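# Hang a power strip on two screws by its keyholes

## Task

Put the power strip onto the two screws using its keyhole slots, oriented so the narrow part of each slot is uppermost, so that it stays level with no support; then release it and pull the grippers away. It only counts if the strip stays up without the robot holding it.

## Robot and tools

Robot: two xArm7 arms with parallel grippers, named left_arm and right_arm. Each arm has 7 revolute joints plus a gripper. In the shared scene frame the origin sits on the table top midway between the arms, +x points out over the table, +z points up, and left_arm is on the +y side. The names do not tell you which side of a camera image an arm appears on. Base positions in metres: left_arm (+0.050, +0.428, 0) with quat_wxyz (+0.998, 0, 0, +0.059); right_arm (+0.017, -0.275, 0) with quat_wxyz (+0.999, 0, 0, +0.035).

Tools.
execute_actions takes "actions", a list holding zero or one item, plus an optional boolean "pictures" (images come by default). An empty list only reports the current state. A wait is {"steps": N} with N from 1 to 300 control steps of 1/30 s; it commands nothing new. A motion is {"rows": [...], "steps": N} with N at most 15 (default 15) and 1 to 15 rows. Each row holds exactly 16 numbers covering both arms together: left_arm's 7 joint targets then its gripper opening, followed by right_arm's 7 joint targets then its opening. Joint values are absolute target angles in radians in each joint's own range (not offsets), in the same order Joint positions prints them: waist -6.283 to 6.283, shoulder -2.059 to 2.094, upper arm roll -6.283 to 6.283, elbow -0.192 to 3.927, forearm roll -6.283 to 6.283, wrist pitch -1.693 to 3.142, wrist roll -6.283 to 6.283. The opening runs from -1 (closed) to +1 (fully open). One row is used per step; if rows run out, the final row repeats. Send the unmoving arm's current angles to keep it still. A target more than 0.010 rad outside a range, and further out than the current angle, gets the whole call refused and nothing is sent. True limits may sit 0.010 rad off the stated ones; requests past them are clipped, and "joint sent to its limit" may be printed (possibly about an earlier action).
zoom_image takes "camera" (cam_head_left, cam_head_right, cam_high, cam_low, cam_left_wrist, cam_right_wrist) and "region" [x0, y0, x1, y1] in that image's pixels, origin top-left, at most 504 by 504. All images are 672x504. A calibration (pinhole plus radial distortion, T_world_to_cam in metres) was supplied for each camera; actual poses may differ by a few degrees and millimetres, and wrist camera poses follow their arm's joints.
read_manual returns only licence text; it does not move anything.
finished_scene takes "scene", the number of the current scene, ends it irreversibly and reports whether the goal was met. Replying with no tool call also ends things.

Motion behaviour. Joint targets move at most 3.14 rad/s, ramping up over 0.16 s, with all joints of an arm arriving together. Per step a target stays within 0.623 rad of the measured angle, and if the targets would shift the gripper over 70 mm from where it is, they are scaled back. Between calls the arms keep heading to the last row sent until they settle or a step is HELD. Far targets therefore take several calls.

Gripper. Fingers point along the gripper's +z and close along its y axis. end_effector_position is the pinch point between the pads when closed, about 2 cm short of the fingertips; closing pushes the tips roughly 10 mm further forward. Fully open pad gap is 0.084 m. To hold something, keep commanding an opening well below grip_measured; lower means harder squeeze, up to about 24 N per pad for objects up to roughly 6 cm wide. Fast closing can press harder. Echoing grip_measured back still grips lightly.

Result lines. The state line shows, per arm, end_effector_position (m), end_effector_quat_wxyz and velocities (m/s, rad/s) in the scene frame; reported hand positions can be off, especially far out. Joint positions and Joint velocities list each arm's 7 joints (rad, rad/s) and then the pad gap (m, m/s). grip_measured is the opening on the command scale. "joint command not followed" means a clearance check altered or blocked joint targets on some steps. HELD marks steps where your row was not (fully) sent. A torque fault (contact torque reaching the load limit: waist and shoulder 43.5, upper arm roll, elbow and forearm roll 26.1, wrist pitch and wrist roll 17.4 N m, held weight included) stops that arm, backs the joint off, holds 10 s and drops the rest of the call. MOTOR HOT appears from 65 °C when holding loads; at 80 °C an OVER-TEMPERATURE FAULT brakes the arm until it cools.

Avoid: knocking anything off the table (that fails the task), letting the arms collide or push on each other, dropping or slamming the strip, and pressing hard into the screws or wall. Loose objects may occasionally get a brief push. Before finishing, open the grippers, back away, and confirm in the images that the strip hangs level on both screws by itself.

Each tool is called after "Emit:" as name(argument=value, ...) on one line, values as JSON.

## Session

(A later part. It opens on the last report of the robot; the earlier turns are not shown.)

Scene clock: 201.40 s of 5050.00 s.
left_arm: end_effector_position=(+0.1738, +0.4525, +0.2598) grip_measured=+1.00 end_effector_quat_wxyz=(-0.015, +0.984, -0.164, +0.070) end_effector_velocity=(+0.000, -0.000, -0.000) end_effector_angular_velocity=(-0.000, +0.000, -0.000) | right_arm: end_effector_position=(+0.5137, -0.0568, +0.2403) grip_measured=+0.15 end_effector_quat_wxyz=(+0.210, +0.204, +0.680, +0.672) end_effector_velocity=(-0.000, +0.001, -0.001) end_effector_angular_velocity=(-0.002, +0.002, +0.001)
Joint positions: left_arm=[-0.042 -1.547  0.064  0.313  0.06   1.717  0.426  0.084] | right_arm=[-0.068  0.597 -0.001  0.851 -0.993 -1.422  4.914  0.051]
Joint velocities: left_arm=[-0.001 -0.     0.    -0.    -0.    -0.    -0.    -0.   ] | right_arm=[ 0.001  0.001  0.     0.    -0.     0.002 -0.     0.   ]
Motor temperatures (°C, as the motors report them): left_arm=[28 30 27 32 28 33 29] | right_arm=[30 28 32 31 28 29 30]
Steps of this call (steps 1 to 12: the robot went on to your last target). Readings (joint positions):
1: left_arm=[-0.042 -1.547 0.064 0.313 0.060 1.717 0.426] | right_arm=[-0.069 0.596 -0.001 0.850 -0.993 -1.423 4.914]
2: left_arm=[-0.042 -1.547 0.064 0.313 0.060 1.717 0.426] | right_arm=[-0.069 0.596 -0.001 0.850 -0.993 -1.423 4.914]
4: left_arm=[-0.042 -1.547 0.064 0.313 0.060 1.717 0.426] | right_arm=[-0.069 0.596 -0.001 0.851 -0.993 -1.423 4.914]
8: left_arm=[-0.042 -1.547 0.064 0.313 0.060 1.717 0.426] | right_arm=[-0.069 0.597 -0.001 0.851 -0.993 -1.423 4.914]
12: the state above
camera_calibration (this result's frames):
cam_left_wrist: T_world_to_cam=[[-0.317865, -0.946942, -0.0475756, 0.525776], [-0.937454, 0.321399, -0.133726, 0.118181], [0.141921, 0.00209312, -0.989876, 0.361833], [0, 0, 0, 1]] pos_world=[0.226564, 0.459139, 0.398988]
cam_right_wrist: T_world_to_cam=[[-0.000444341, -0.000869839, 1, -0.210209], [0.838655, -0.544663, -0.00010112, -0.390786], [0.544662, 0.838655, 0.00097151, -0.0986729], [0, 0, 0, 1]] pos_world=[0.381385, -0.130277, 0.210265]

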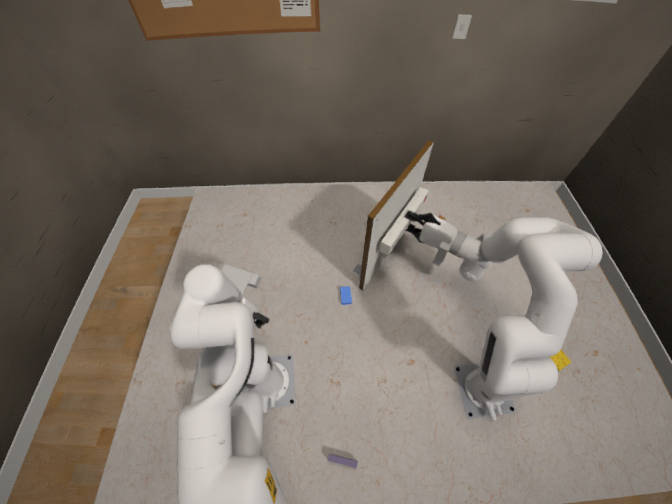

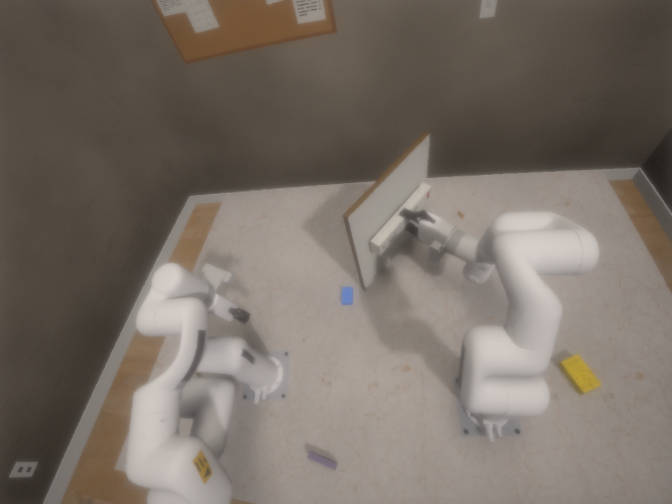

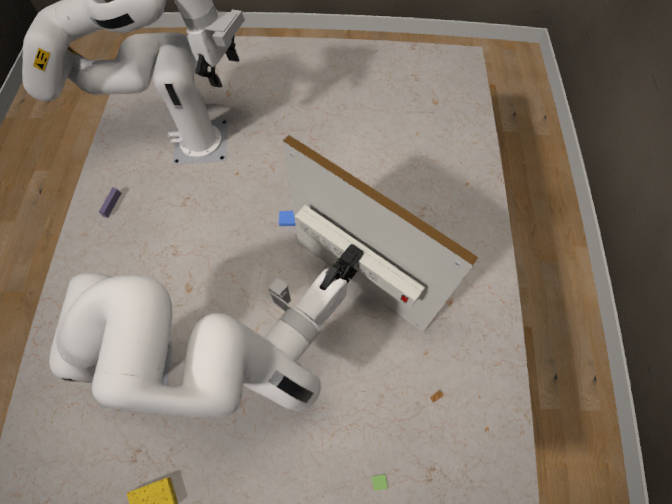

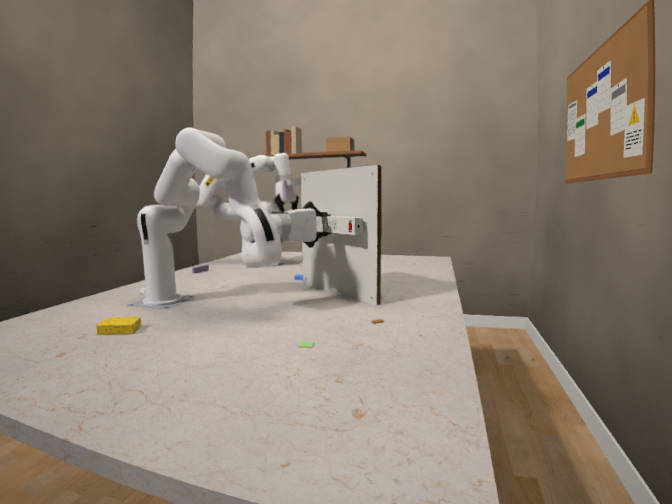

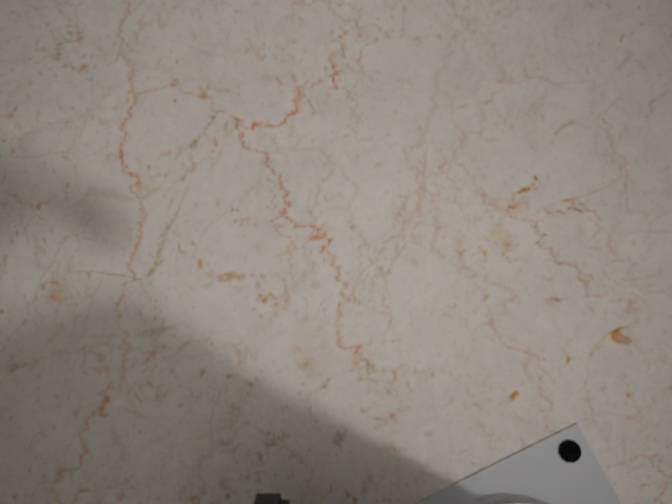

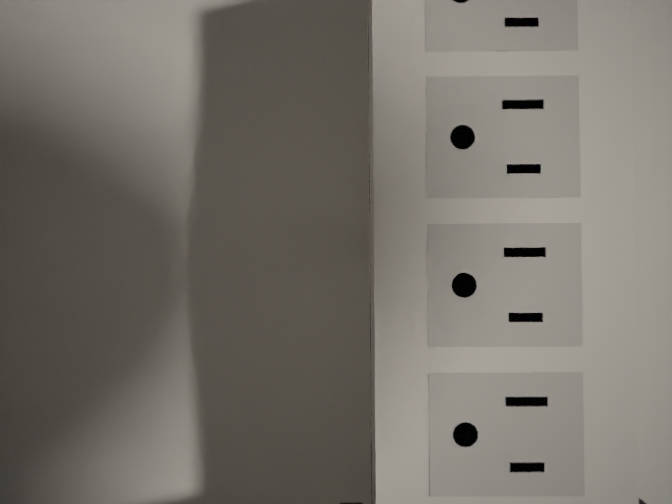

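Emit:
execute_actions(actions=[{"rows":[[-0.042,-1.547,0.064,0.313,0.06,1.717,0.426,1,-0.066,0.592,0,0.8448,-0.991,-1.4215,4.9283,-1]],"steps":15}])

Scene clock: 211.20 s of 5050.00 s.
left_arm: end_effector_position=(+0.1738, +0.4525, +0.2598) grip_measured=+1.00 end_effector_quat_wxyz=(-0.015, +0.984, -0.164, +0.070) end_effector_velocity=(-0.000, -0.000, +0.000) end_effector_angular_velocity=(+0.000, +0.001, +0.001) | right_arm: end_effector_position=(+0.5117, -0.0542, +0.2414) grip_measured=+0.15 end_effector_quat_wxyz=(+0.204, +0.208, +0.678, +0.675) end_effector_velocity=(-0.000, -0.002, -0.001) end_effector_angular_velocity=(-0.001, +0.003, -0.002)
Joint positions: left_arm=[-0.042 -1.547  0.064  0.313  0.06   1.717  0.426  0.084] | right_arm=[-0.065  0.592  0.002  0.846 -0.991 -1.421  4.928  0.051]
Joint velocities: left_arm=[-0.     0.001 -0.001  0.001 -0.     0.    -0.001 -0.   ] | right_arm=[-0.    -0.    -0.004 -0.003 -0.001 -0.002  0.001 -0.   ]
Motor temperatures (°C, as the motors report them): left_arm=[28 30 27 32 28 33 29] | right_arm=[30 28 32 31 28 29 30]
Steps of this call (steps 1 to 15: the robot went on to your last target; steps 16 to 100: nothing new was sent; then 5.97 s passed at rest; steps 101 to 115: all 15 steps of this action). Readings (joint positions):
101: left_arm=[-0.042 -1.547 0.064 0.313 0.060 1.717 0.426] | right_arm=[-0.067 0.597 0.001 0.850 -0.993 -1.422 4.914]
102: left_arm=[-0.042 -1.547 0.064 0.313 0.060 1.717 0.426] | right_arm=[-0.067 0.596 0.000 0.849 -0.993 -1.422 4.916]
104: left_arm=[-0.042 -1.547 0.064 0.313 0.060 1.717 0.426] | right_arm=[-0.066 0.594 0.000 0.847 -0.992 -1.420 4.922]
108: left_arm=[-0.042 -1.547 0.064 0.313 0.060 1.717 0.426] | right_arm=[-0.065 0.592 0.002 0.847 -0.991 -1.420 4.927]
115: the state above
camera_calibration (this result's frames):
cam_left_wrist: T_world_to_cam=[[-0.317865, -0.946942, -0.0475755, 0.525776], [-0.937454, 0.321399, -0.133726, 0.118181], [0.141921, 0.00209311, -0.989876, 0.361833], [0, 0, 0, 1]] pos_world=[0.226564, 0.459139, 0.398988]
cam_right_wrist: T_world_to_cam=[[0.0126161, -0.00990013, 0.999871, -0.218381], [0.840701, -0.541264, -0.015967, -0.384698], [0.541352, 0.840794, 0.0014944, -0.0981412], [0, 0, 0, 1]] pos_world=[0.3793, -0.127868, 0.212357]

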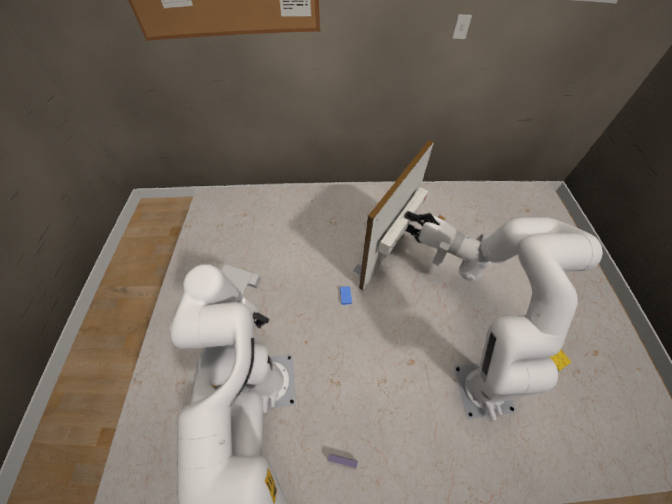

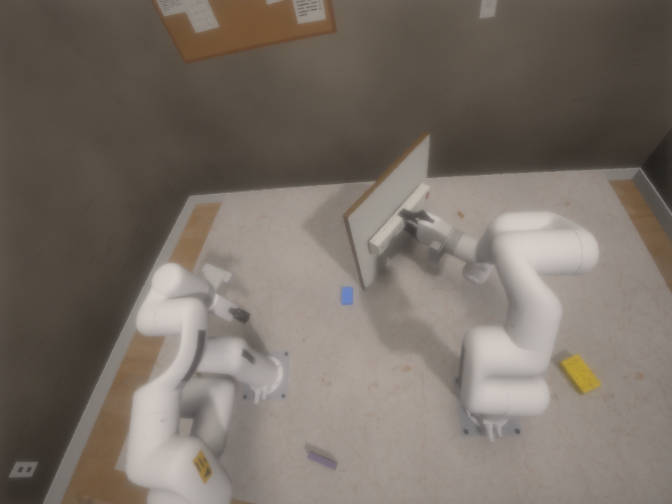

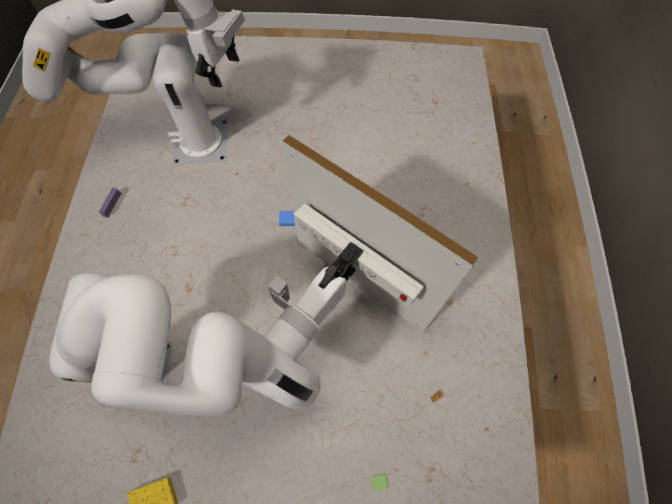

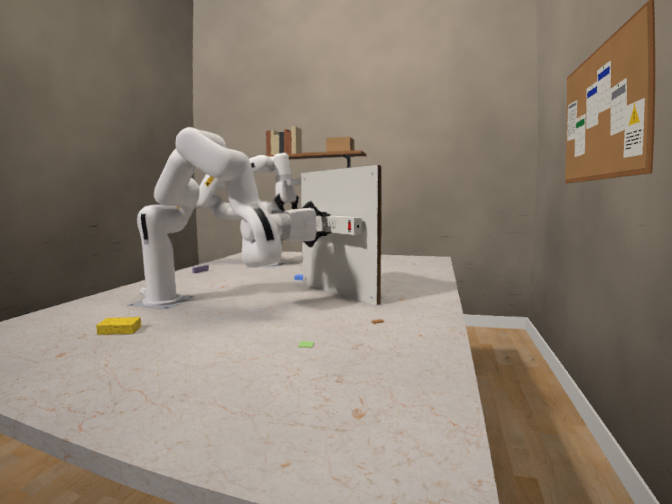

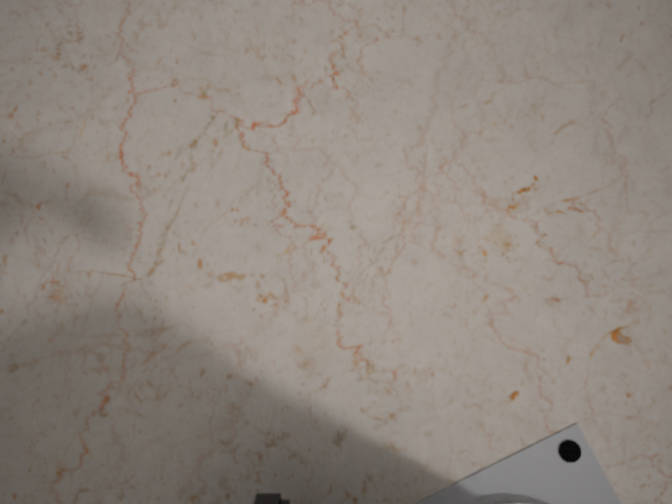

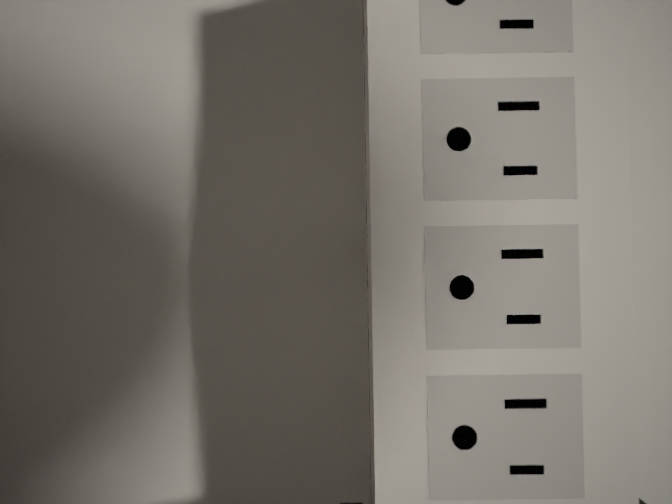

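Emit:
execute_actions(actions=[{"rows":[[-0.042,-1.547,0.064,0.313,0.06,1.717,0.426,1,-0.0895,0.5853,0,0.8262,-1.0125,-1.4348,4.9036,-1],[-0.042,-1.547,0.064,0.313,0.06,1.717,0.426,1,-0.0895,0.5853,0,0.8262,-1.0125,-1.4348,4.9036,-1],[-0.042,-1.547,0.064,0.313,0.06,1.717,0.426,1,-0.0895,0.5853,0,0.8262,-1.0125,-1.4348,4.9036,-1],[-0.042,-1.547,0.064,0.313,0.06,1.717,0.426,1,-0.0895,0.5853,0,0.8262,-1.0125,-1.4348,4.9036,-1],[-0.042,-1.547,0.064,0.313,0.06,1.717,0.426,1,-0.0895,0.5853,0,0.8262,-1.0125,-1.4348,4.9036,-1],[-0.042,-1.547,0.064,0.313,0.06,1.717,0.426,1,-0.0895,0.5853,0,0.8262,-1.0125,-1.4348,4.9036,-1],[-0.042,-1.547,0.064,0.313,0.06,1.717,0.426,1,-0.0866,0.5675,0,0.8172,-1.0101,-1.4296,4.9128,-1]],"steps":15}])

Scene clock: 228.90 s of 5050.00 s.
left_arm: end_effector_position=(+0.1738, +0.4525, +0.2598) grip_measured=+1.00 end_effector_quat_wxyz=(-0.015, +0.984, -0.164, +0.070) end_effector_velocity=(-0.000, +0.000, +0.000) end_effector_angular_velocity=(+0.001, +0.000, +0.001) | right_arm: end_effector_position=(+0.5058, -0.0630, +0.2458) grip_measured=+0.15 end_effector_quat_wxyz=(+0.210, +0.204, +0.679, +0.673) end_effector_velocity=(-0.001, -0.002, -0.001) end_effector_angular_velocity=(-0.002, +0.008, -0.004)
Joint positions: left_arm=[-0.042 -1.547  0.064  0.313  0.06   1.717  0.426  0.084] | right_arm=[-0.086  0.568  0.     0.818 -1.01  -1.43   4.912  0.051]
Joint velocities: left_arm=[ 0.001  0.    -0.001  0.     0.    -0.    -0.001 -0.   ] | right_arm=[-0.001 -0.006 -0.004 -0.009 -0.001  0.003  0.004 -0.   ]
Motor temperatures (°C, as the motors report them): left_arm=[28 30 27 32 28 33 29] | right_arm=[30 28 32 31 28 29 30]
Steps of this call (steps 1 to 15: the robot went on to your last target; steps 16 to 90: nothing new was sent; then 14.20 s passed at rest; steps 91 to 105: all 15 steps of this action). Readings (joint positions):
91: left_arm=[-0.042 -1.547 0.064 0.313 0.060 1.717 0.426] | right_arm=[-0.066 0.592 0.000 0.845 -0.991 -1.422 4.928]
92: left_arm=[-0.042 -1.547 0.064 0.313 0.060 1.717 0.426] | right_arm=[-0.069 0.591 0.001 0.843 -0.994 -1.423 4.924]
94: left_arm=[-0.042 -1.547 0.064 0.313 0.060 1.717 0.426] | right_arm=[-0.080 0.588 0.001 0.833 -1.004 -1.430 4.913]
98: left_arm=[-0.042 -1.547 0.064 0.313 0.060 1.717 0.426] | right_arm=[-0.088 0.583 -0.001 0.826 -1.010 -1.432 4.908]
105: the state above
camera_calibration (this result's frames):
cam_left_wrist: T_world_to_cam=[[-0.317865, -0.946942, -0.0475755, 0.525776], [-0.937454, 0.321399, -0.133726, 0.118181], [0.141921, 0.00209308, -0.989876, 0.361833], [0, 0, 0, 1]] pos_world=[0.226564, 0.459139, 0.398988]
cam_right_wrist: T_world_to_cam=[[-0.000604436, -0.00246493, 0.999997, -0.215659], [0.839388, -0.543532, -0.000832415, -0.387633], [0.543532, 0.839385, 0.00239757, -0.0889797], [0, 0, 0, 1]] pos_world=[0.373608, -0.136534, 0.215549]

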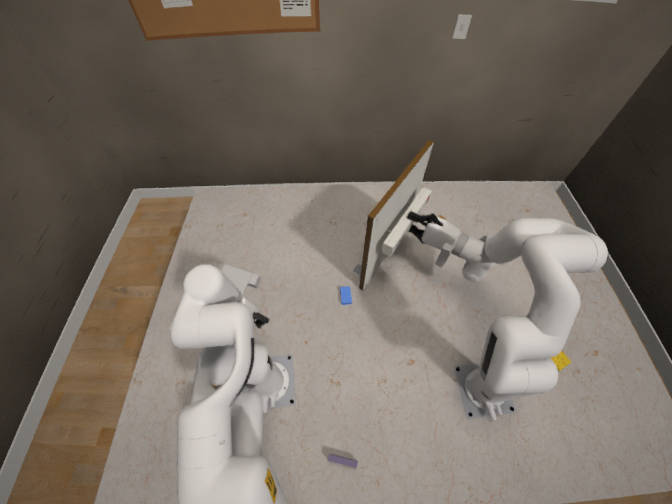

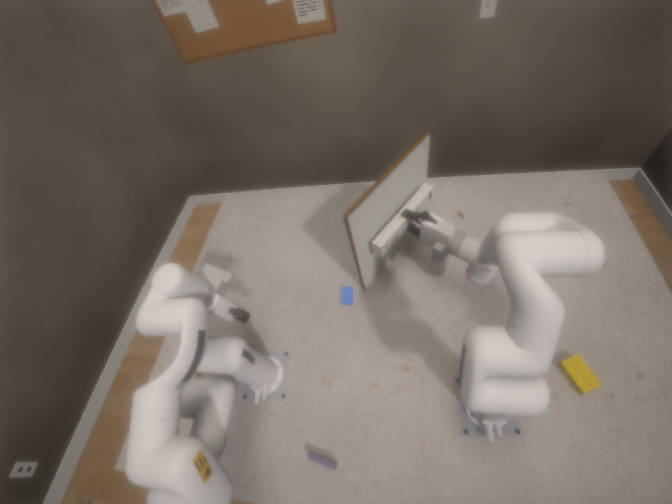

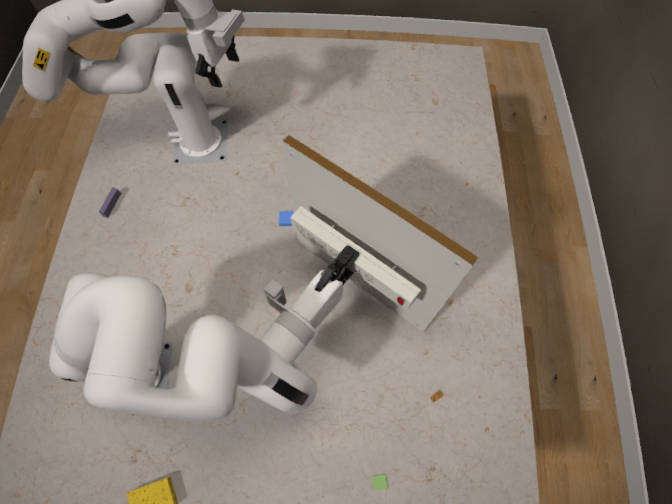

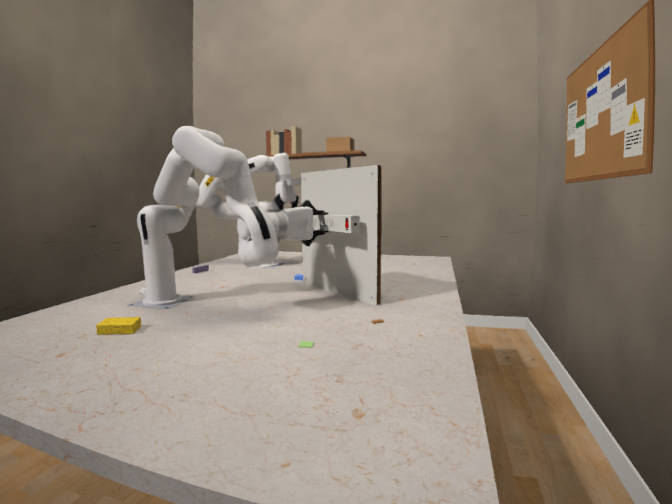

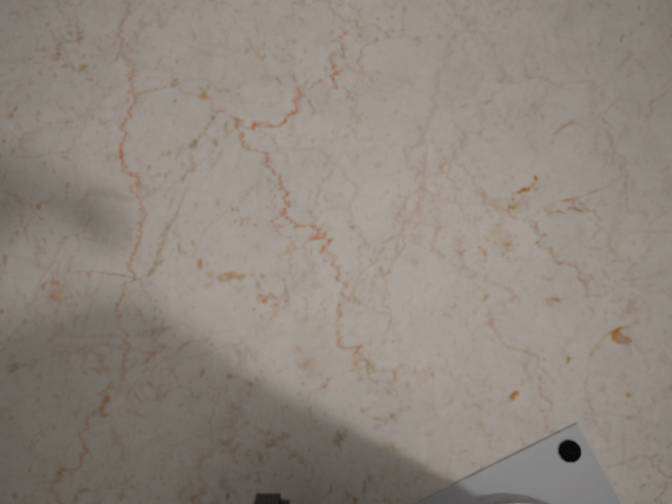

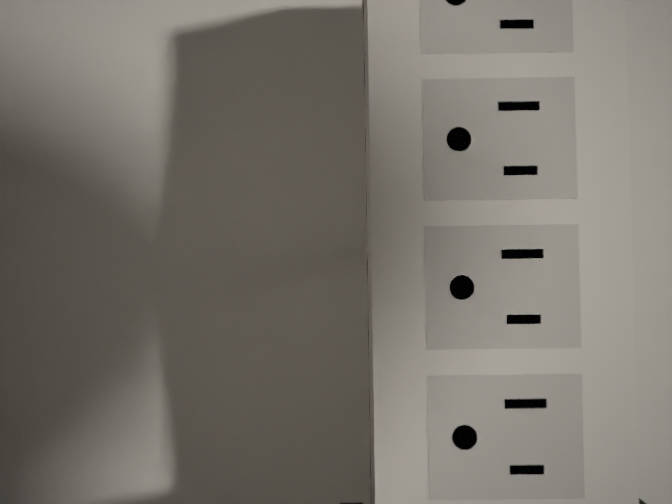

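Emit:
execute_actions(actions=[{"rows":[[-0.042,-1.547,0.064,0.313,0.06,1.717,0.426,1,-0.0899,0.5684,0,0.8248,-1.0139,-1.4274,4.9328,-1],[-0.042,-1.547,0.064,0.313,0.06,1.717,0.426,1,-0.0899,0.5684,0,0.8248,-1.0139,-1.4274,4.9328,-1],[-0.042,-1.547,0.064,0.313,0.06,1.717,0.426,1,-0.0899,0.5684,0,0.8248,-1.0139,-1.4274,4.9328,-1],[-0.042,-1.547,0.064,0.313,0.06,1.717,0.426,1,-0.0899,0.5684,0,0.8248,-1.0139,-1.4274,4.9328,-1],[-0.042,-1.547,0.064,0.313,0.06,1.717,0.426,1,-0.0899,0.5684,0,0.8248,-1.0139,-1.4274,4.9328,-1],[-0.042,-1.547,0.064,0.313,0.06,1.717,0.426,1,-0.074,0.5756,0,0.84,-0.9995,-1.419,4.939,-1],[-0.042,-1.547,0.064,0.313,0.06,1.717,0.426,1,-0.074,0.5756,0,0.84,-0.9995,-1.419,4.939,-1],[-0.042,-1.547,0.064,0.313,0.06,1.717,0.426,1,-0.074,0.5756,0,0.84,-0.9995,-1.419,4.939,-1],[-0.042,-1.547,0.064,0.313,0.06,1.717,0.426,1,-0.0577,0.5828,0,0.8549,-0.985,-1.4104,4.9455,-1]],"steps":15}], pictures=false)

Emit:
execute_actions(actions=[{"steps":12}])

Scene clock: 245.27 s of 5050.00 s.
left_arm: end_effector_position=(+0.1738, +0.4525, +0.2598) grip_measured=+1.00 end_effector_quat_wxyz=(-0.015, +0.984, -0.164, +0.070) end_effector_velocity=(-0.000, -0.000, +0.000) end_effector_angular_velocity=(+0.001, +0.001, -0.001) | right_arm: end_effector_position=(+0.5141, -0.0546, +0.2462) grip_measured=+0.15 end_effector_quat_wxyz=(+0.204, +0.210, +0.677, +0.675) end_effector_velocity=(+0.010, +0.010, +0.000) end_effector_angular_velocity=(-0.004, +0.002, -0.006)
Joint positions: left_arm=[-0.042 -1.547  0.064  0.313  0.06   1.717  0.426  0.084] | right_arm=[-0.062  0.581 -0.002  0.85  -0.988 -1.416  4.944  0.051]
Joint velocities: left_arm=[-0.001 -0.    -0.001  0.    -0.     0.001  0.     0.   ] | right_arm=[0.026 0.011 0.001 0.033 0.028 0.024 0.013 0.   ]
Motor temperatures (°C, as the motors report them): left_arm=[28 30 27 32 28 33 29] | right_arm=[30 29 32 31 28 29 30]
Steps of this call (steps 1 to 15: the robot went on to your last target; steps 16 to 90: nothing new was sent; then 12.87 s passed at rest; steps 91 to 105: all 15 steps of this action). Readings (joint positions):
91: left_arm=[-0.042 -1.547 0.064 0.313 0.060 1.717 0.426] | right_arm=[-0.087 0.568 0.000 0.817 -1.010 -1.430 4.913]
92: left_arm=[-0.042 -1.547 0.064 0.313 0.060 1.717 0.426] | right_arm=[-0.087 0.568 0.000 0.818 -1.011 -1.429 4.917]
94: left_arm=[-0.042 -1.547 0.064 0.313 0.060 1.717 0.426] | right_arm=[-0.089 0.568 0.000 0.822 -1.012 -1.428 4.925]
98: left_arm=[-0.042 -1.547 0.064 0.313 0.060 1.717 0.426] | right_arm=[-0.083 0.571 -0.001 0.831 -1.007 -1.424 4.934]
105: the state above

Scene clock: 245.67 s of 5050.00 s.
left_arm: end_effector_position=(+0.1738, +0.4525, +0.2598) grip_measured=+1.00 end_effector_quat_wxyz=(-0.015, +0.984, -0.164, +0.070) end_effector_velocity=(+0.000, -0.000, +0.000) end_effector_angular_velocity=(-0.001, -0.001, -0.000) | right_arm: end_effector_position=(+0.5156, -0.0527, +0.2462) grip_measured=+0.15 end_effector_quat_wxyz=(+0.204, +0.210, +0.678, +0.674) end_effector_velocity=(+0.000, +0.001, -0.001) end_effector_angular_velocity=(-0.001, +0.002, +0.001)
Joint positions: left_arm=[-0.042 -1.547  0.064  0.313  0.06   1.717  0.426  0.084] | right_arm=[-0.058  0.583 -0.001  0.855 -0.985 -1.411  4.946  0.051]
Joint velocities: left_arm=[-0.001  0.     0.001  0.001  0.    -0.    -0.    -0.   ] | right_arm=[0.002 0.001 0.001 0.001 0.001 0.003 0.    0.   ]
Motor temperatures (°C, as the motors report them): left_arm=[28 30 27 32 28 33 29] | right_arm=[30 29 32 31 28 29 30]
Steps of this call (steps 1 to 12: the robot went on to your last target). Readings (joint positions):
1: left_arm=[-0.042 -1.547 0.064 0.313 0.060 1.717 0.426] | right_arm=[-0.061 0.581 -0.002 0.851 -0.987 -1.415 4.945]
2: left_arm=[-0.042 -1.547 0.064 0.313 0.060 1.717 0.426] | right_arm=[-0.060 0.582 -0.002 0.852 -0.987 -1.414 4.945]
4: left_arm=[-0.042 -1.547 0.064 0.313 0.060 1.717 0.426] | right_arm=[-0.060 0.582 -0.002 0.853 -0.986 -1.413 4.945]
8: left_arm=[-0.042 -1.547 0.064 0.313 0.060 1.717 0.426] | right_arm=[-0.059 0.582 -0.001 0.855 -0.985 -1.411 4.945]
12: the state above
camera_calibration (this result's frames):
cam_left_wrist: T_world_to_cam=[[-0.317865, -0.946942, -0.0475757, 0.525776], [-0.937454, 0.321399, -0.133726, 0.118181], [0.141921, 0.00209324, -0.989876, 0.361833], [0, 0, 0, 1]] pos_world=[0.226563, 0.459139, 0.398988]
cam_right_wrist: T_world_to_cam=[[0.01415, -0.0114397, 0.999834, -0.22406], [0.838164, -0.545117, -0.018099, -0.385434], [0.545234, 0.838282, 0.0018749, -0.103695], [0, 0, 0, 1]] pos_world=[0.382765, -0.125744, 0.217242]

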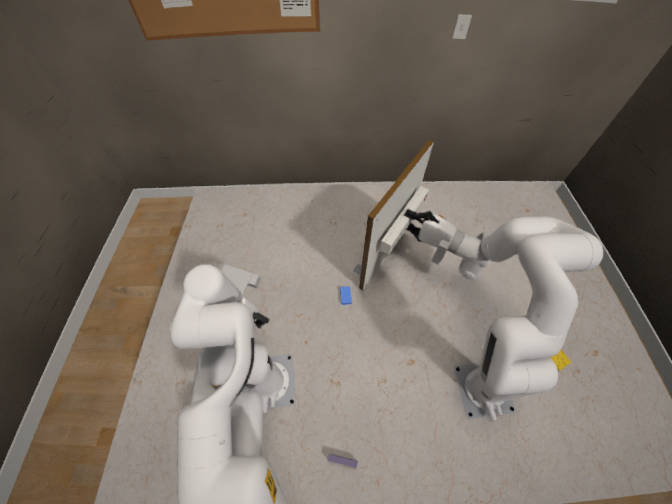

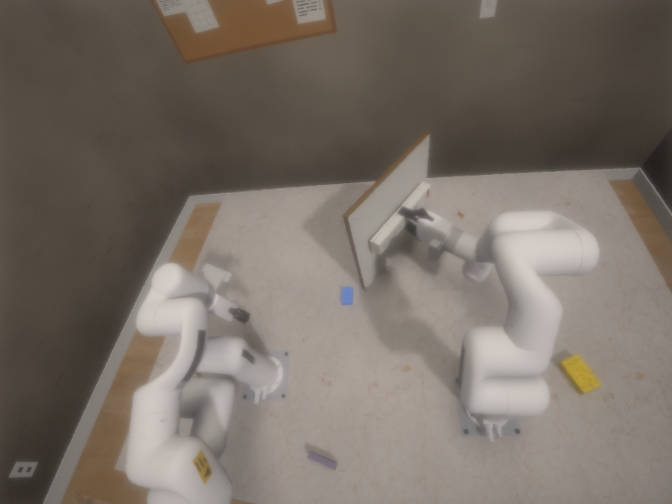

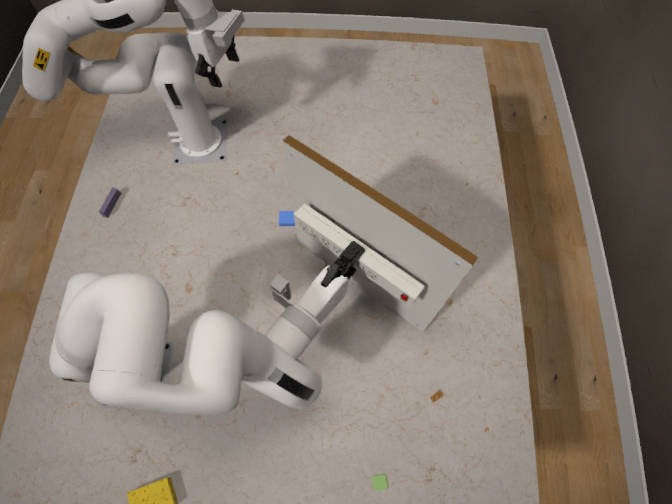

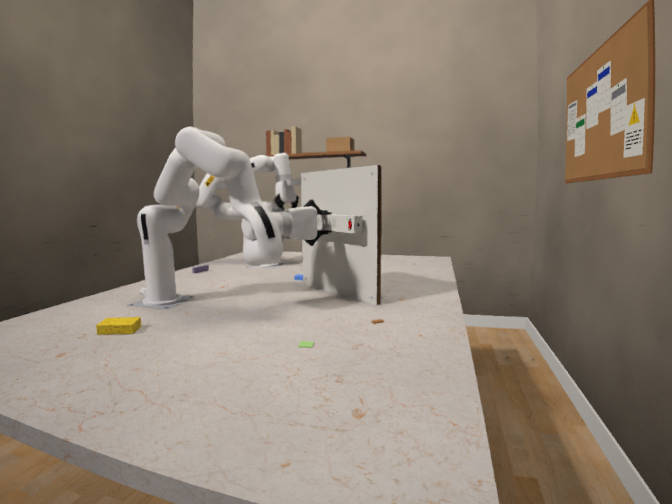

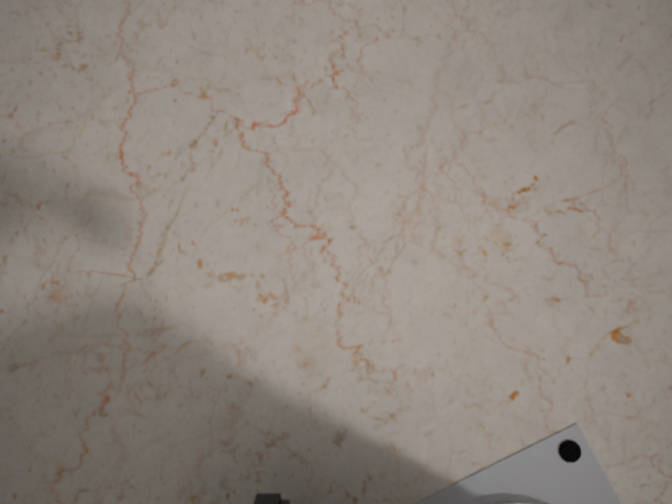

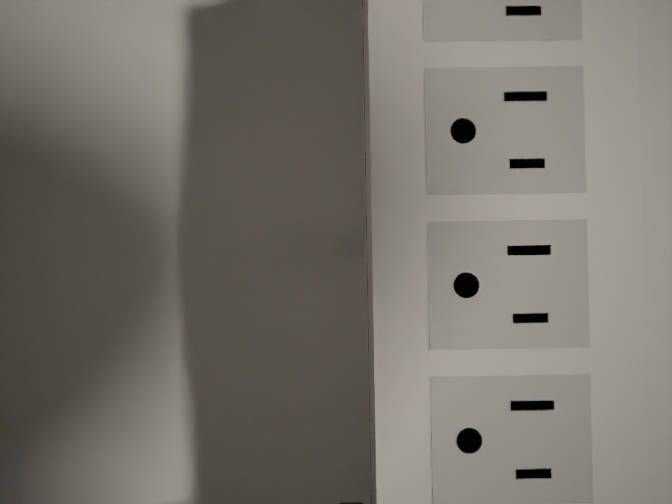

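Emit:
execute_actions(actions=[{"rows":[[-0.042,-1.547,0.064,0.313,0.06,1.717,0.426,1,-0.158,0.53,0,0.777,-1.07,-1.44,4.93,-1],[-0.042,-1.547,0.064,0.313,0.06,1.717,0.426,1,-0.158,0.53,0,0.777,-1.07,-1.44,4.93,-1],[-0.042,-1.547,0.064,0.313,0.06,1.717,0.426,1,-0.158,0.53,0,0.777,-1.07,-1.44,4.93,-1],[-0.042,-1.547,0.064,0.313,0.06,1.717,0.426,1,-0.158,0.53,0,0.777,-1.07,-1.44,4.93,-1],[-0.042,-1.547,0.064,0.313,0.06,1.717,0.426,1,-0.158,0.53,0,0.777,-1.07,-1.44,4.93,-1],[-0.042,-1.547,0.064,0.313,0.06,1.717,0.426,1,-0.158,0.53,0,0.777,-1.07,-1.44,4.93,-1],[-0.042,-1.547,0.064,0.313,0.06,1.717,0.426,1,-0.158,0.53,0,0.777,-1.07,-1.44,4.93,-1],[-0.042,-1.547,0.064,0.313,0.06,1.717,0.426,1,-0.158,0.53,0,0.777,-1.07,-1.44,4.93,-1],[-0.042,-1.547,0.064,0.313,0.06,1.717,0.426,1,-0.8,0.5,0,0.777,-1.07,-1.44,4.93,-1]],"steps":15}], pictures=false)

Emit:
execute_actions(actions=[{"steps":35}], pictures=false)

Emit:
execute_actions(actions=[{"rows":[[-0.042,-1.547,0.064,0.313,0.06,1.717,0.426,1,-0.6,0.7,0,2.2,0,-1.6,6.2,-1]],"steps":15}], pictures=false)

Emit:
execute_actions(actions=[{"steps":70}], pictures=false)

Emit:
execute_actions(actions=[{"rows":[[-0.042,-1.547,0.064,0.313,0.06,1.717,0.426,1,-0.35,1.1,0,2.6,0,-1.64,6.2,-1]],"steps":15}], pictures=false)

Emit:
execute_actions(actions=[{"steps":30}])

Emit:
zoom_image(camera="cam_high", region=[168,150,672,504])

Scene clock: 273.73 s of 5050.00 s.
left_arm: end_effector_position=(+0.1738, +0.4525, +0.2598) grip_measured=+1.00 end_effector_quat_wxyz=(-0.015, +0.984, -0.164, +0.070) end_effector_velocity=(+0.000, -0.000, -0.000) end_effector_angular_velocity=(-0.001, -0.001, -0.000) | right_arm: end_effector_position=(+0.5189, -0.1510, +0.2541) grip_measured=+0.15 end_effector_quat_wxyz=(+0.254, +0.254, +0.663, +0.657) end_effector_velocity=(+0.116, -0.470, +0.018) end_effector_angular_velocity=(-0.028, -0.047, -0.935)
Joint positions: left_arm=[-0.042 -1.547  0.064  0.313  0.06   1.717  0.426  0.084] | right_arm=[-0.285  0.527  0.003  0.782 -1.066 -1.437  4.931  0.051]
Joint velocities: left_arm=[-0.    -0.     0.001 -0.    -0.    -0.001 -0.     0.   ] | right_arm=[-0.893 -0.046 -0.047  0.001  0.003 -0.008 -0.002 -0.   ]
Motor temperatures (°C, as the motors report them): left_arm=[28 30 27 32 28 33 29] | right_arm=[30 28 32 31 28 29 30]
Steps of this call (steps 1 to 15: the robot went on to your last target; steps 16 to 90: nothing new was sent; then 24.57 s passed at rest; steps 91 to 105: all 15 steps of this action). Readings (joint positions):
91: left_arm=[-0.042 -1.547 0.064 0.313 0.060 1.717 0.426] | right_arm=[-0.058 0.583 -0.000 0.855 -0.985 -1.410 4.945]
92: left_arm=[-0.042 -1.547 0.064 0.313 0.060 1.717 0.426] | right_arm=[-0.061 0.581 0.001 0.853 -0.989 -1.410 4.945]
94: left_arm=[-0.042 -1.547 0.064 0.313 0.060 1.717 0.426] | right_arm=[-0.090 0.565 0.011 0.826 -1.019 -1.415 4.939]
98: left_arm=[-0.042 -1.547 0.064 0.313 0.060 1.717 0.426] | right_arm=[-0.144 0.537 0.002 0.786 -1.061 -1.434 4.932]
105: the state above

Scene clock: 274.90 s of 5050.00 s.
left_arm: end_effector_position=(+0.1738, +0.4525, +0.2598) grip_measured=+1.00 end_effector_quat_wxyz=(-0.015, +0.984, -0.164, +0.070) end_effector_velocity=(+0.000, -0.000, +0.000) end_effector_angular_velocity=(+0.000, -0.001, -0.002) | right_arm: end_effector_position=(+0.5131, -0.4139, +0.2657) grip_measured=+0.15 end_effector_quat_wxyz=(+0.421, +0.405, +0.578, +0.570) end_effector_velocity=(-0.000, -0.002, -0.000) end_effector_angular_velocity=(+0.000, +0.001, -0.006)
Joint positions: left_arm=[-0.042 -1.547  0.064  0.313  0.06   1.717  0.426  0.084] | right_arm=[-0.8    0.5    0.     0.777 -1.07  -1.44   4.93   0.051]
Joint velocities: left_arm=[-0.001 -0.    -0.     0.    -0.    -0.001  0.001  0.   ] | right_arm=[-0.002  0.    -0.001 -0.     0.002  0.001 -0.     0.   ]
Motor temperatures (°C, as the motors report them): left_arm=[28 30 27 32 28 33 29] | right_arm=[30 28 32 31 28 29 30]
Steps of this call (steps 1 to 35: the robot went on to your last target). Readings (joint positions):
1: left_arm=[-0.042 -1.547 0.064 0.313 0.060 1.717 0.426] | right_arm=[-0.314 0.526 0.002 0.781 -1.066 -1.437 4.931]
2: left_arm=[-0.042 -1.547 0.064 0.313 0.060 1.717 0.426] | right_arm=[-0.343 0.524 0.003 0.781 -1.067 -1.437 4.931]
4: left_arm=[-0.042 -1.547 0.064 0.313 0.060 1.717 0.426] | right_arm=[-0.402 0.521 0.003 0.781 -1.067 -1.437 4.931]
8: left_arm=[-0.042 -1.547 0.064 0.313 0.060 1.717 0.426] | right_arm=[-0.519 0.515 0.001 0.780 -1.068 -1.438 4.930]
35: the state above

Scene clock: 275.40 s of 5050.00 s.
left_arm: end_effector_position=(+0.1738, +0.4525, +0.2598) grip_measured=+1.00 end_effector_quat_wxyz=(-0.015, +0.984, -0.164, +0.070) end_effector_velocity=(+0.000, -0.000, +0.000) end_effector_angular_velocity=(+0.002, -0.001, -0.000) | right_arm: end_effector_position=(+0.5928, -0.5021, +0.4090) grip_measured=+0.15 end_effector_quat_wxyz=(+0.479, +0.414, +0.344, +0.694) end_effector_velocity=(+0.073, -0.194, +0.415) end_effector_angular_velocity=(+0.898, -1.092, -0.202)
Joint positions: left_arm=[-0.042 -1.547  0.064  0.313  0.06   1.717  0.426  0.084] | right_arm=[-0.692  0.609  0.     1.212 -0.634 -1.526  5.366  0.051]
Joint velocities: left_arm=[-0.001 -0.    -0.002  0.    -0.    -0.001 -0.    -0.   ] | right_arm=[ 0.171  0.171 -0.     1.036  1.036 -0.138  1.034  0.   ]
Motor temperatures (°C, as the motors report them): left_arm=[28 30 27 32 28 33 29] | right_arm=[30 28 32 31 28 29 30]
Steps of this call (steps 1 to 15: all 15 steps of this action). Readings (joint positions):
1: left_arm=[-0.042 -1.547 0.064 0.313 0.060 1.717 0.426] | right_arm=[-0.800 0.500 0.000 0.777 -1.070 -1.440 4.930]
2: left_arm=[-0.042 -1.547 0.064 0.313 0.060 1.717 0.426] | right_arm=[-0.799 0.501 -0.000 0.780 -1.066 -1.441 4.935]
4: left_arm=[-0.042 -1.547 0.064 0.313 0.060 1.717 0.426] | right_arm=[-0.786 0.515 -0.001 0.818 -1.026 -1.452 4.976]
8: left_arm=[-0.042 -1.547 0.064 0.313 0.060 1.717 0.426] | right_arm=[-0.743 0.558 0.000 0.966 -0.880 -1.485 5.120]
15: the state above

Scene clock: 277.73 s of 5050.00 s.
left_arm: end_effector_position=(+0.1738, +0.4525, +0.2598) grip_measured=+1.00 end_effector_quat_wxyz=(-0.015, +0.984, -0.164, +0.070) end_effector_velocity=(-0.000, -0.000, -0.000) end_effector_angular_velocity=(+0.000, +0.001, +0.001) | right_arm: end_effector_position=(+0.4568, -0.5330, +0.7648) grip_measured=+0.15 end_effector_quat_wxyz=(+0.302, +0.020, -0.005, +0.953) end_effector_velocity=(+0.000, -0.000, -0.000) end_effector_angular_velocity=(+0.001, +0.000, +0.000)
Joint positions: left_arm=[-0.042 -1.547  0.064  0.313  0.06   1.717  0.426  0.084] | right_arm=[-0.6    0.7   -0.     2.2   -0.    -1.6    6.2    0.051]
Joint velocities: left_arm=[ 0.     0.001 -0.    -0.001  0.     0.    -0.001 -0.   ] | right_arm=[ 0.     0.     0.    -0.001  0.    -0.    -0.    -0.   ]
Motor temperatures (°C, as the motors report them): left_arm=[28 30 27 32 28 33 29] | right_arm=[30 28 32 31 28 29 30]
Steps of this call (steps 1 to 60: the robot went on to your last target; steps 61 to 70: nothing new was sent). Readings (joint positions):
1: left_arm=[-0.042 -1.547 0.064 0.313 0.060 1.717 0.426] | right_arm=[-0.686 0.614 0.000 1.247 -0.600 -1.531 5.400]
2: left_arm=[-0.042 -1.547 0.064 0.313 0.060 1.717 0.426] | right_arm=[-0.681 0.619 0.000 1.281 -0.565 -1.535 5.435]
4: left_arm=[-0.042 -1.547 0.064 0.313 0.060 1.717 0.426] | right_arm=[-0.672 0.629 0.000 1.350 -0.499 -1.543 5.504]
8: left_arm=[-0.042 -1.547 0.064 0.313 0.060 1.717 0.426] | right_arm=[-0.656 0.645 0.000 1.494 -0.386 -1.556 5.647]
70: the state above
All arms were judged still, so your last target was given up. Only a new action makes them travel on or press farther. Fingers that are still opening or closing keep moving.

Scene clock: 278.23 s of 5050.00 s.
left_arm: end_effector_position=(+0.1738, +0.4525, +0.2598) grip_measured=+1.00 end_effector_quat_wxyz=(-0.015, +0.984, -0.164, +0.070) end_effector_velocity=(+0.001, +0.000, +0.000) end_effector_angular_velocity=(-0.000, -0.002, -0.000) | right_arm: end_effector_position=(+0.5488, -0.4381, +0.6645) grip_measured=+0.15 end_effector_quat_wxyz=(+0.189, +0.006, -0.001, +0.982) end_effector_velocity=(+0.097, +0.132, -0.147) end_effector_angular_velocity=(+0.011, +0.032, +0.280)
Joint positions: left_arm=[-0.042 -1.547  0.064  0.313  0.06   1.717  0.426  0.084] | right_arm=[-0.367  1.07   0.002  2.563 -0.001 -1.637  6.2    0.051]
Joint velocities: left_arm=[-0.     0.     0.001  0.     0.    -0.002  0.     0.   ] | right_arm=[ 0.277  0.437  0.006  0.362 -0.004 -0.042  0.001  0.   ]
Motor temperatures (°C, as the motors report them): left_arm=[28 30 27 32 28 33 29] | right_arm=[30 29 32 31 28 29 30]
Steps of this call (steps 1 to 15: all 15 steps of this action). Readings (joint positions):
1: left_arm=[-0.042 -1.547 0.064 0.313 0.060 1.717 0.426] | right_arm=[-0.600 0.700 -0.000 2.200 0.000 -1.600 6.200]
2: left_arm=[-0.042 -1.547 0.064 0.313 0.060 1.717 0.426] | right_arm=[-0.598 0.703 -0.001 2.205 0.000 -1.600 6.200]
4: left_arm=[-0.042 -1.547 0.064 0.313 0.060 1.717 0.426] | right_arm=[-0.577 0.738 -0.004 2.249 0.001 -1.605 6.200]
8: left_arm=[-0.042 -1.547 0.064 0.313 0.060 1.717 0.426] | right_arm=[-0.493 0.872 0.001 2.370 -0.000 -1.617 6.200]
15: the state above

Scene clock: 279.23 s of 5050.00 s.
left_arm: end_effector_position=(+0.1738, +0.4525, +0.2598) grip_measured=+1.00 end_effector_quat_wxyz=(-0.015, +0.984, -0.164, +0.070) end_effector_velocity=(-0.000, -0.000, -0.000) end_effector_angular_velocity=(+0.000, +0.001, +0.000) | right_arm: end_effector_position=(+0.5512, -0.4288, +0.6578) grip_measured=+0.15 end_effector_quat_wxyz=(+0.181, +0.001, -0.000, +0.983) end_effector_velocity=(+0.001, -0.001, -0.001) end_effector_angular_velocity=(+0.000, +0.002, -0.002)
Joint positions: left_arm=[-0.042 -1.547  0.064  0.313  0.06   1.717  0.426  0.084] | right_arm=[-0.35   1.1   -0.     2.6    0.    -1.64   6.2    0.051]
Joint velocities: left_arm=[ 0.     0.001 -0.    -0.    -0.     0.    -0.     0.   ] | right_arm=[-0.001  0.002 -0.001 -0.001  0.001 -0.    -0.    -0.   ]
Motor temperatures (°C, as the motors report them): left_arm=[28 30 27 32 28 33 29] | right_arm=[30 29 32 31 28 29 30]
Steps of this call (steps 1 to 30: the robot went on to your last target). Readings (joint positions):
1: left_arm=[-0.042 -1.547 0.064 0.313 0.060 1.717 0.426] | right_arm=[-0.360 1.082 0.001 2.573 -0.001 -1.638 6.200]
2: left_arm=[-0.042 -1.547 0.064 0.313 0.060 1.717 0.426] | right_arm=[-0.357 1.088 0.001 2.581 -0.000 -1.639 6.200]
4: left_arm=[-0.042 -1.547 0.064 0.313 0.060 1.717 0.426] | right_arm=[-0.355 1.093 -0.000 2.592 0.000 -1.639 6.200]
8: left_arm=[-0.042 -1.547 0.064 0.313 0.060 1.717 0.426] | right_arm=[-0.353 1.095 -0.000 2.600 0.000 -1.640 6.200]
30: the state above
All arms were judged still, so your last target was given up. Only a new action makes them travel on or press farther. Fingers that are still opening or closing keep moving.
camera_calibration (this result's frames):
cam_left_wrist: T_world_to_cam=[[-0.317865, -0.946942, -0.0475756, 0.525776], [-0.937454, 0.321399, -0.133726, 0.118181], [0.141921, 0.00209318, -0.989876, 0.361833], [0, 0, 0, 1]] pos_world=[0.226564, 0.459139, 0.398988]
cam_right_wrist: T_world_to_cam=[[-0.345256, -0.938473, -0.00823328, -0.17674], [0.938317, -0.345349, 0.0171808, -0.605596], [-0.0189671, -0.00179366, 0.999819, -0.514333], [0, 0, 0, 1]] pos_world=[0.497465, -0.37593, 0.523189]

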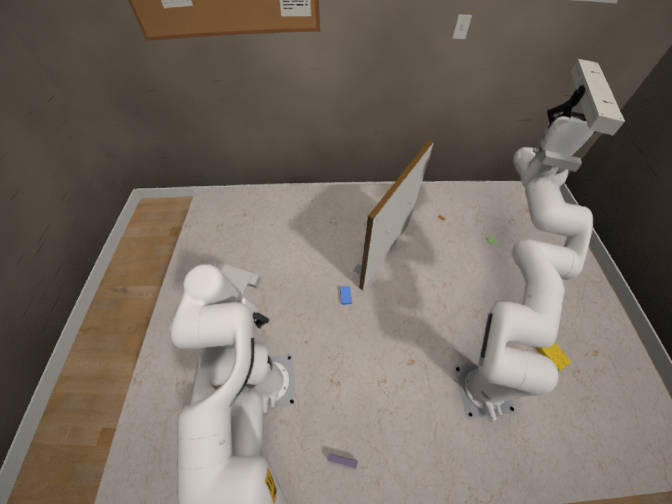

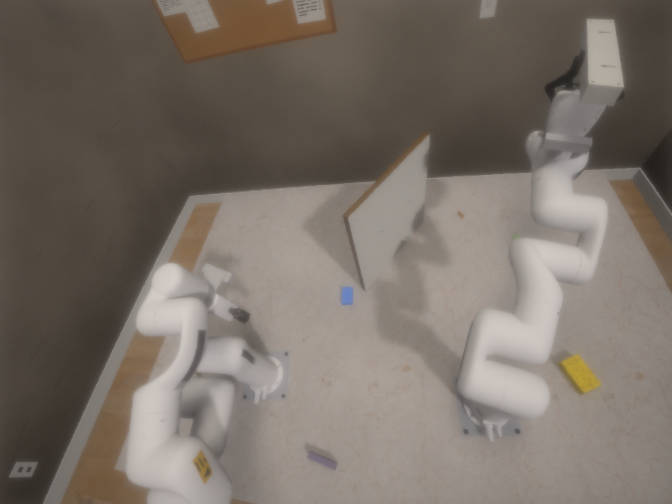

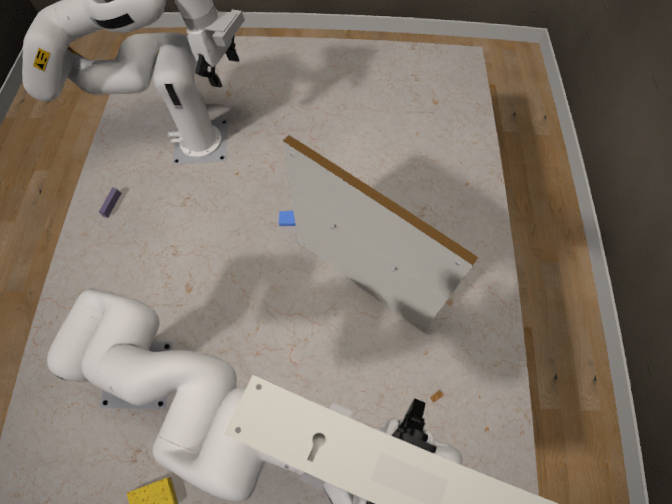

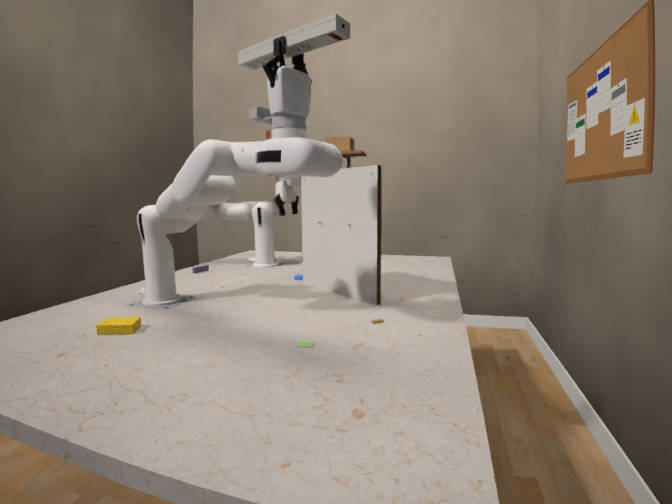

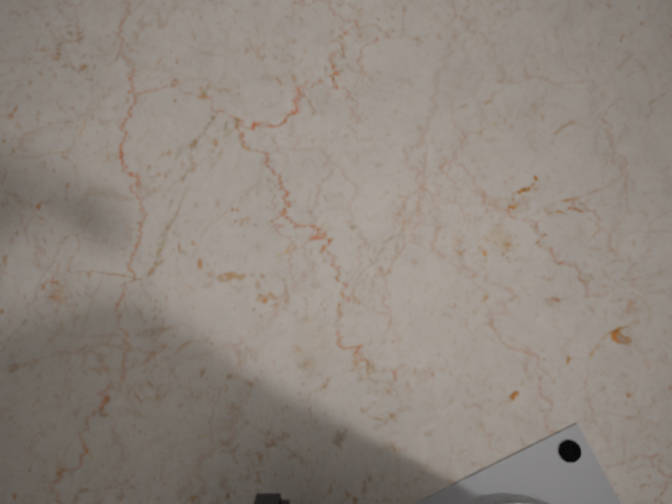

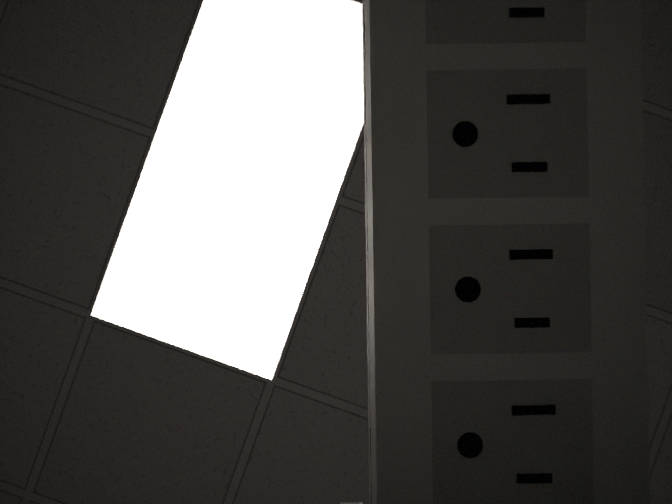

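Region (168, 150, 672, 504) of cam_high's 672x504 image, scaled by 1.000; it fills the top 354 rows of this view, and the rest is white.

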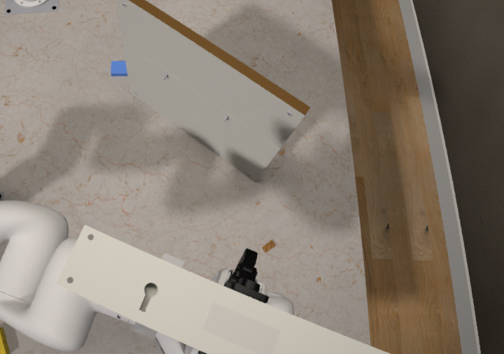

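Emit:
zoom_image(camera="cam_high", region=[215,365,365,504])

Region (215, 365, 365, 504) of cam_high's 672x504 image, scaled by 3.360, with more detail than that image has; it fills the top 467 rows of this view, and the rest is white.

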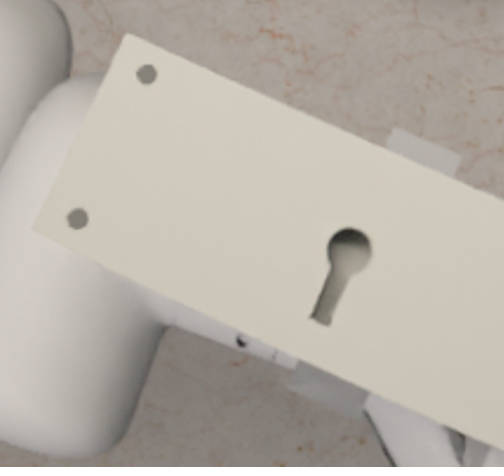

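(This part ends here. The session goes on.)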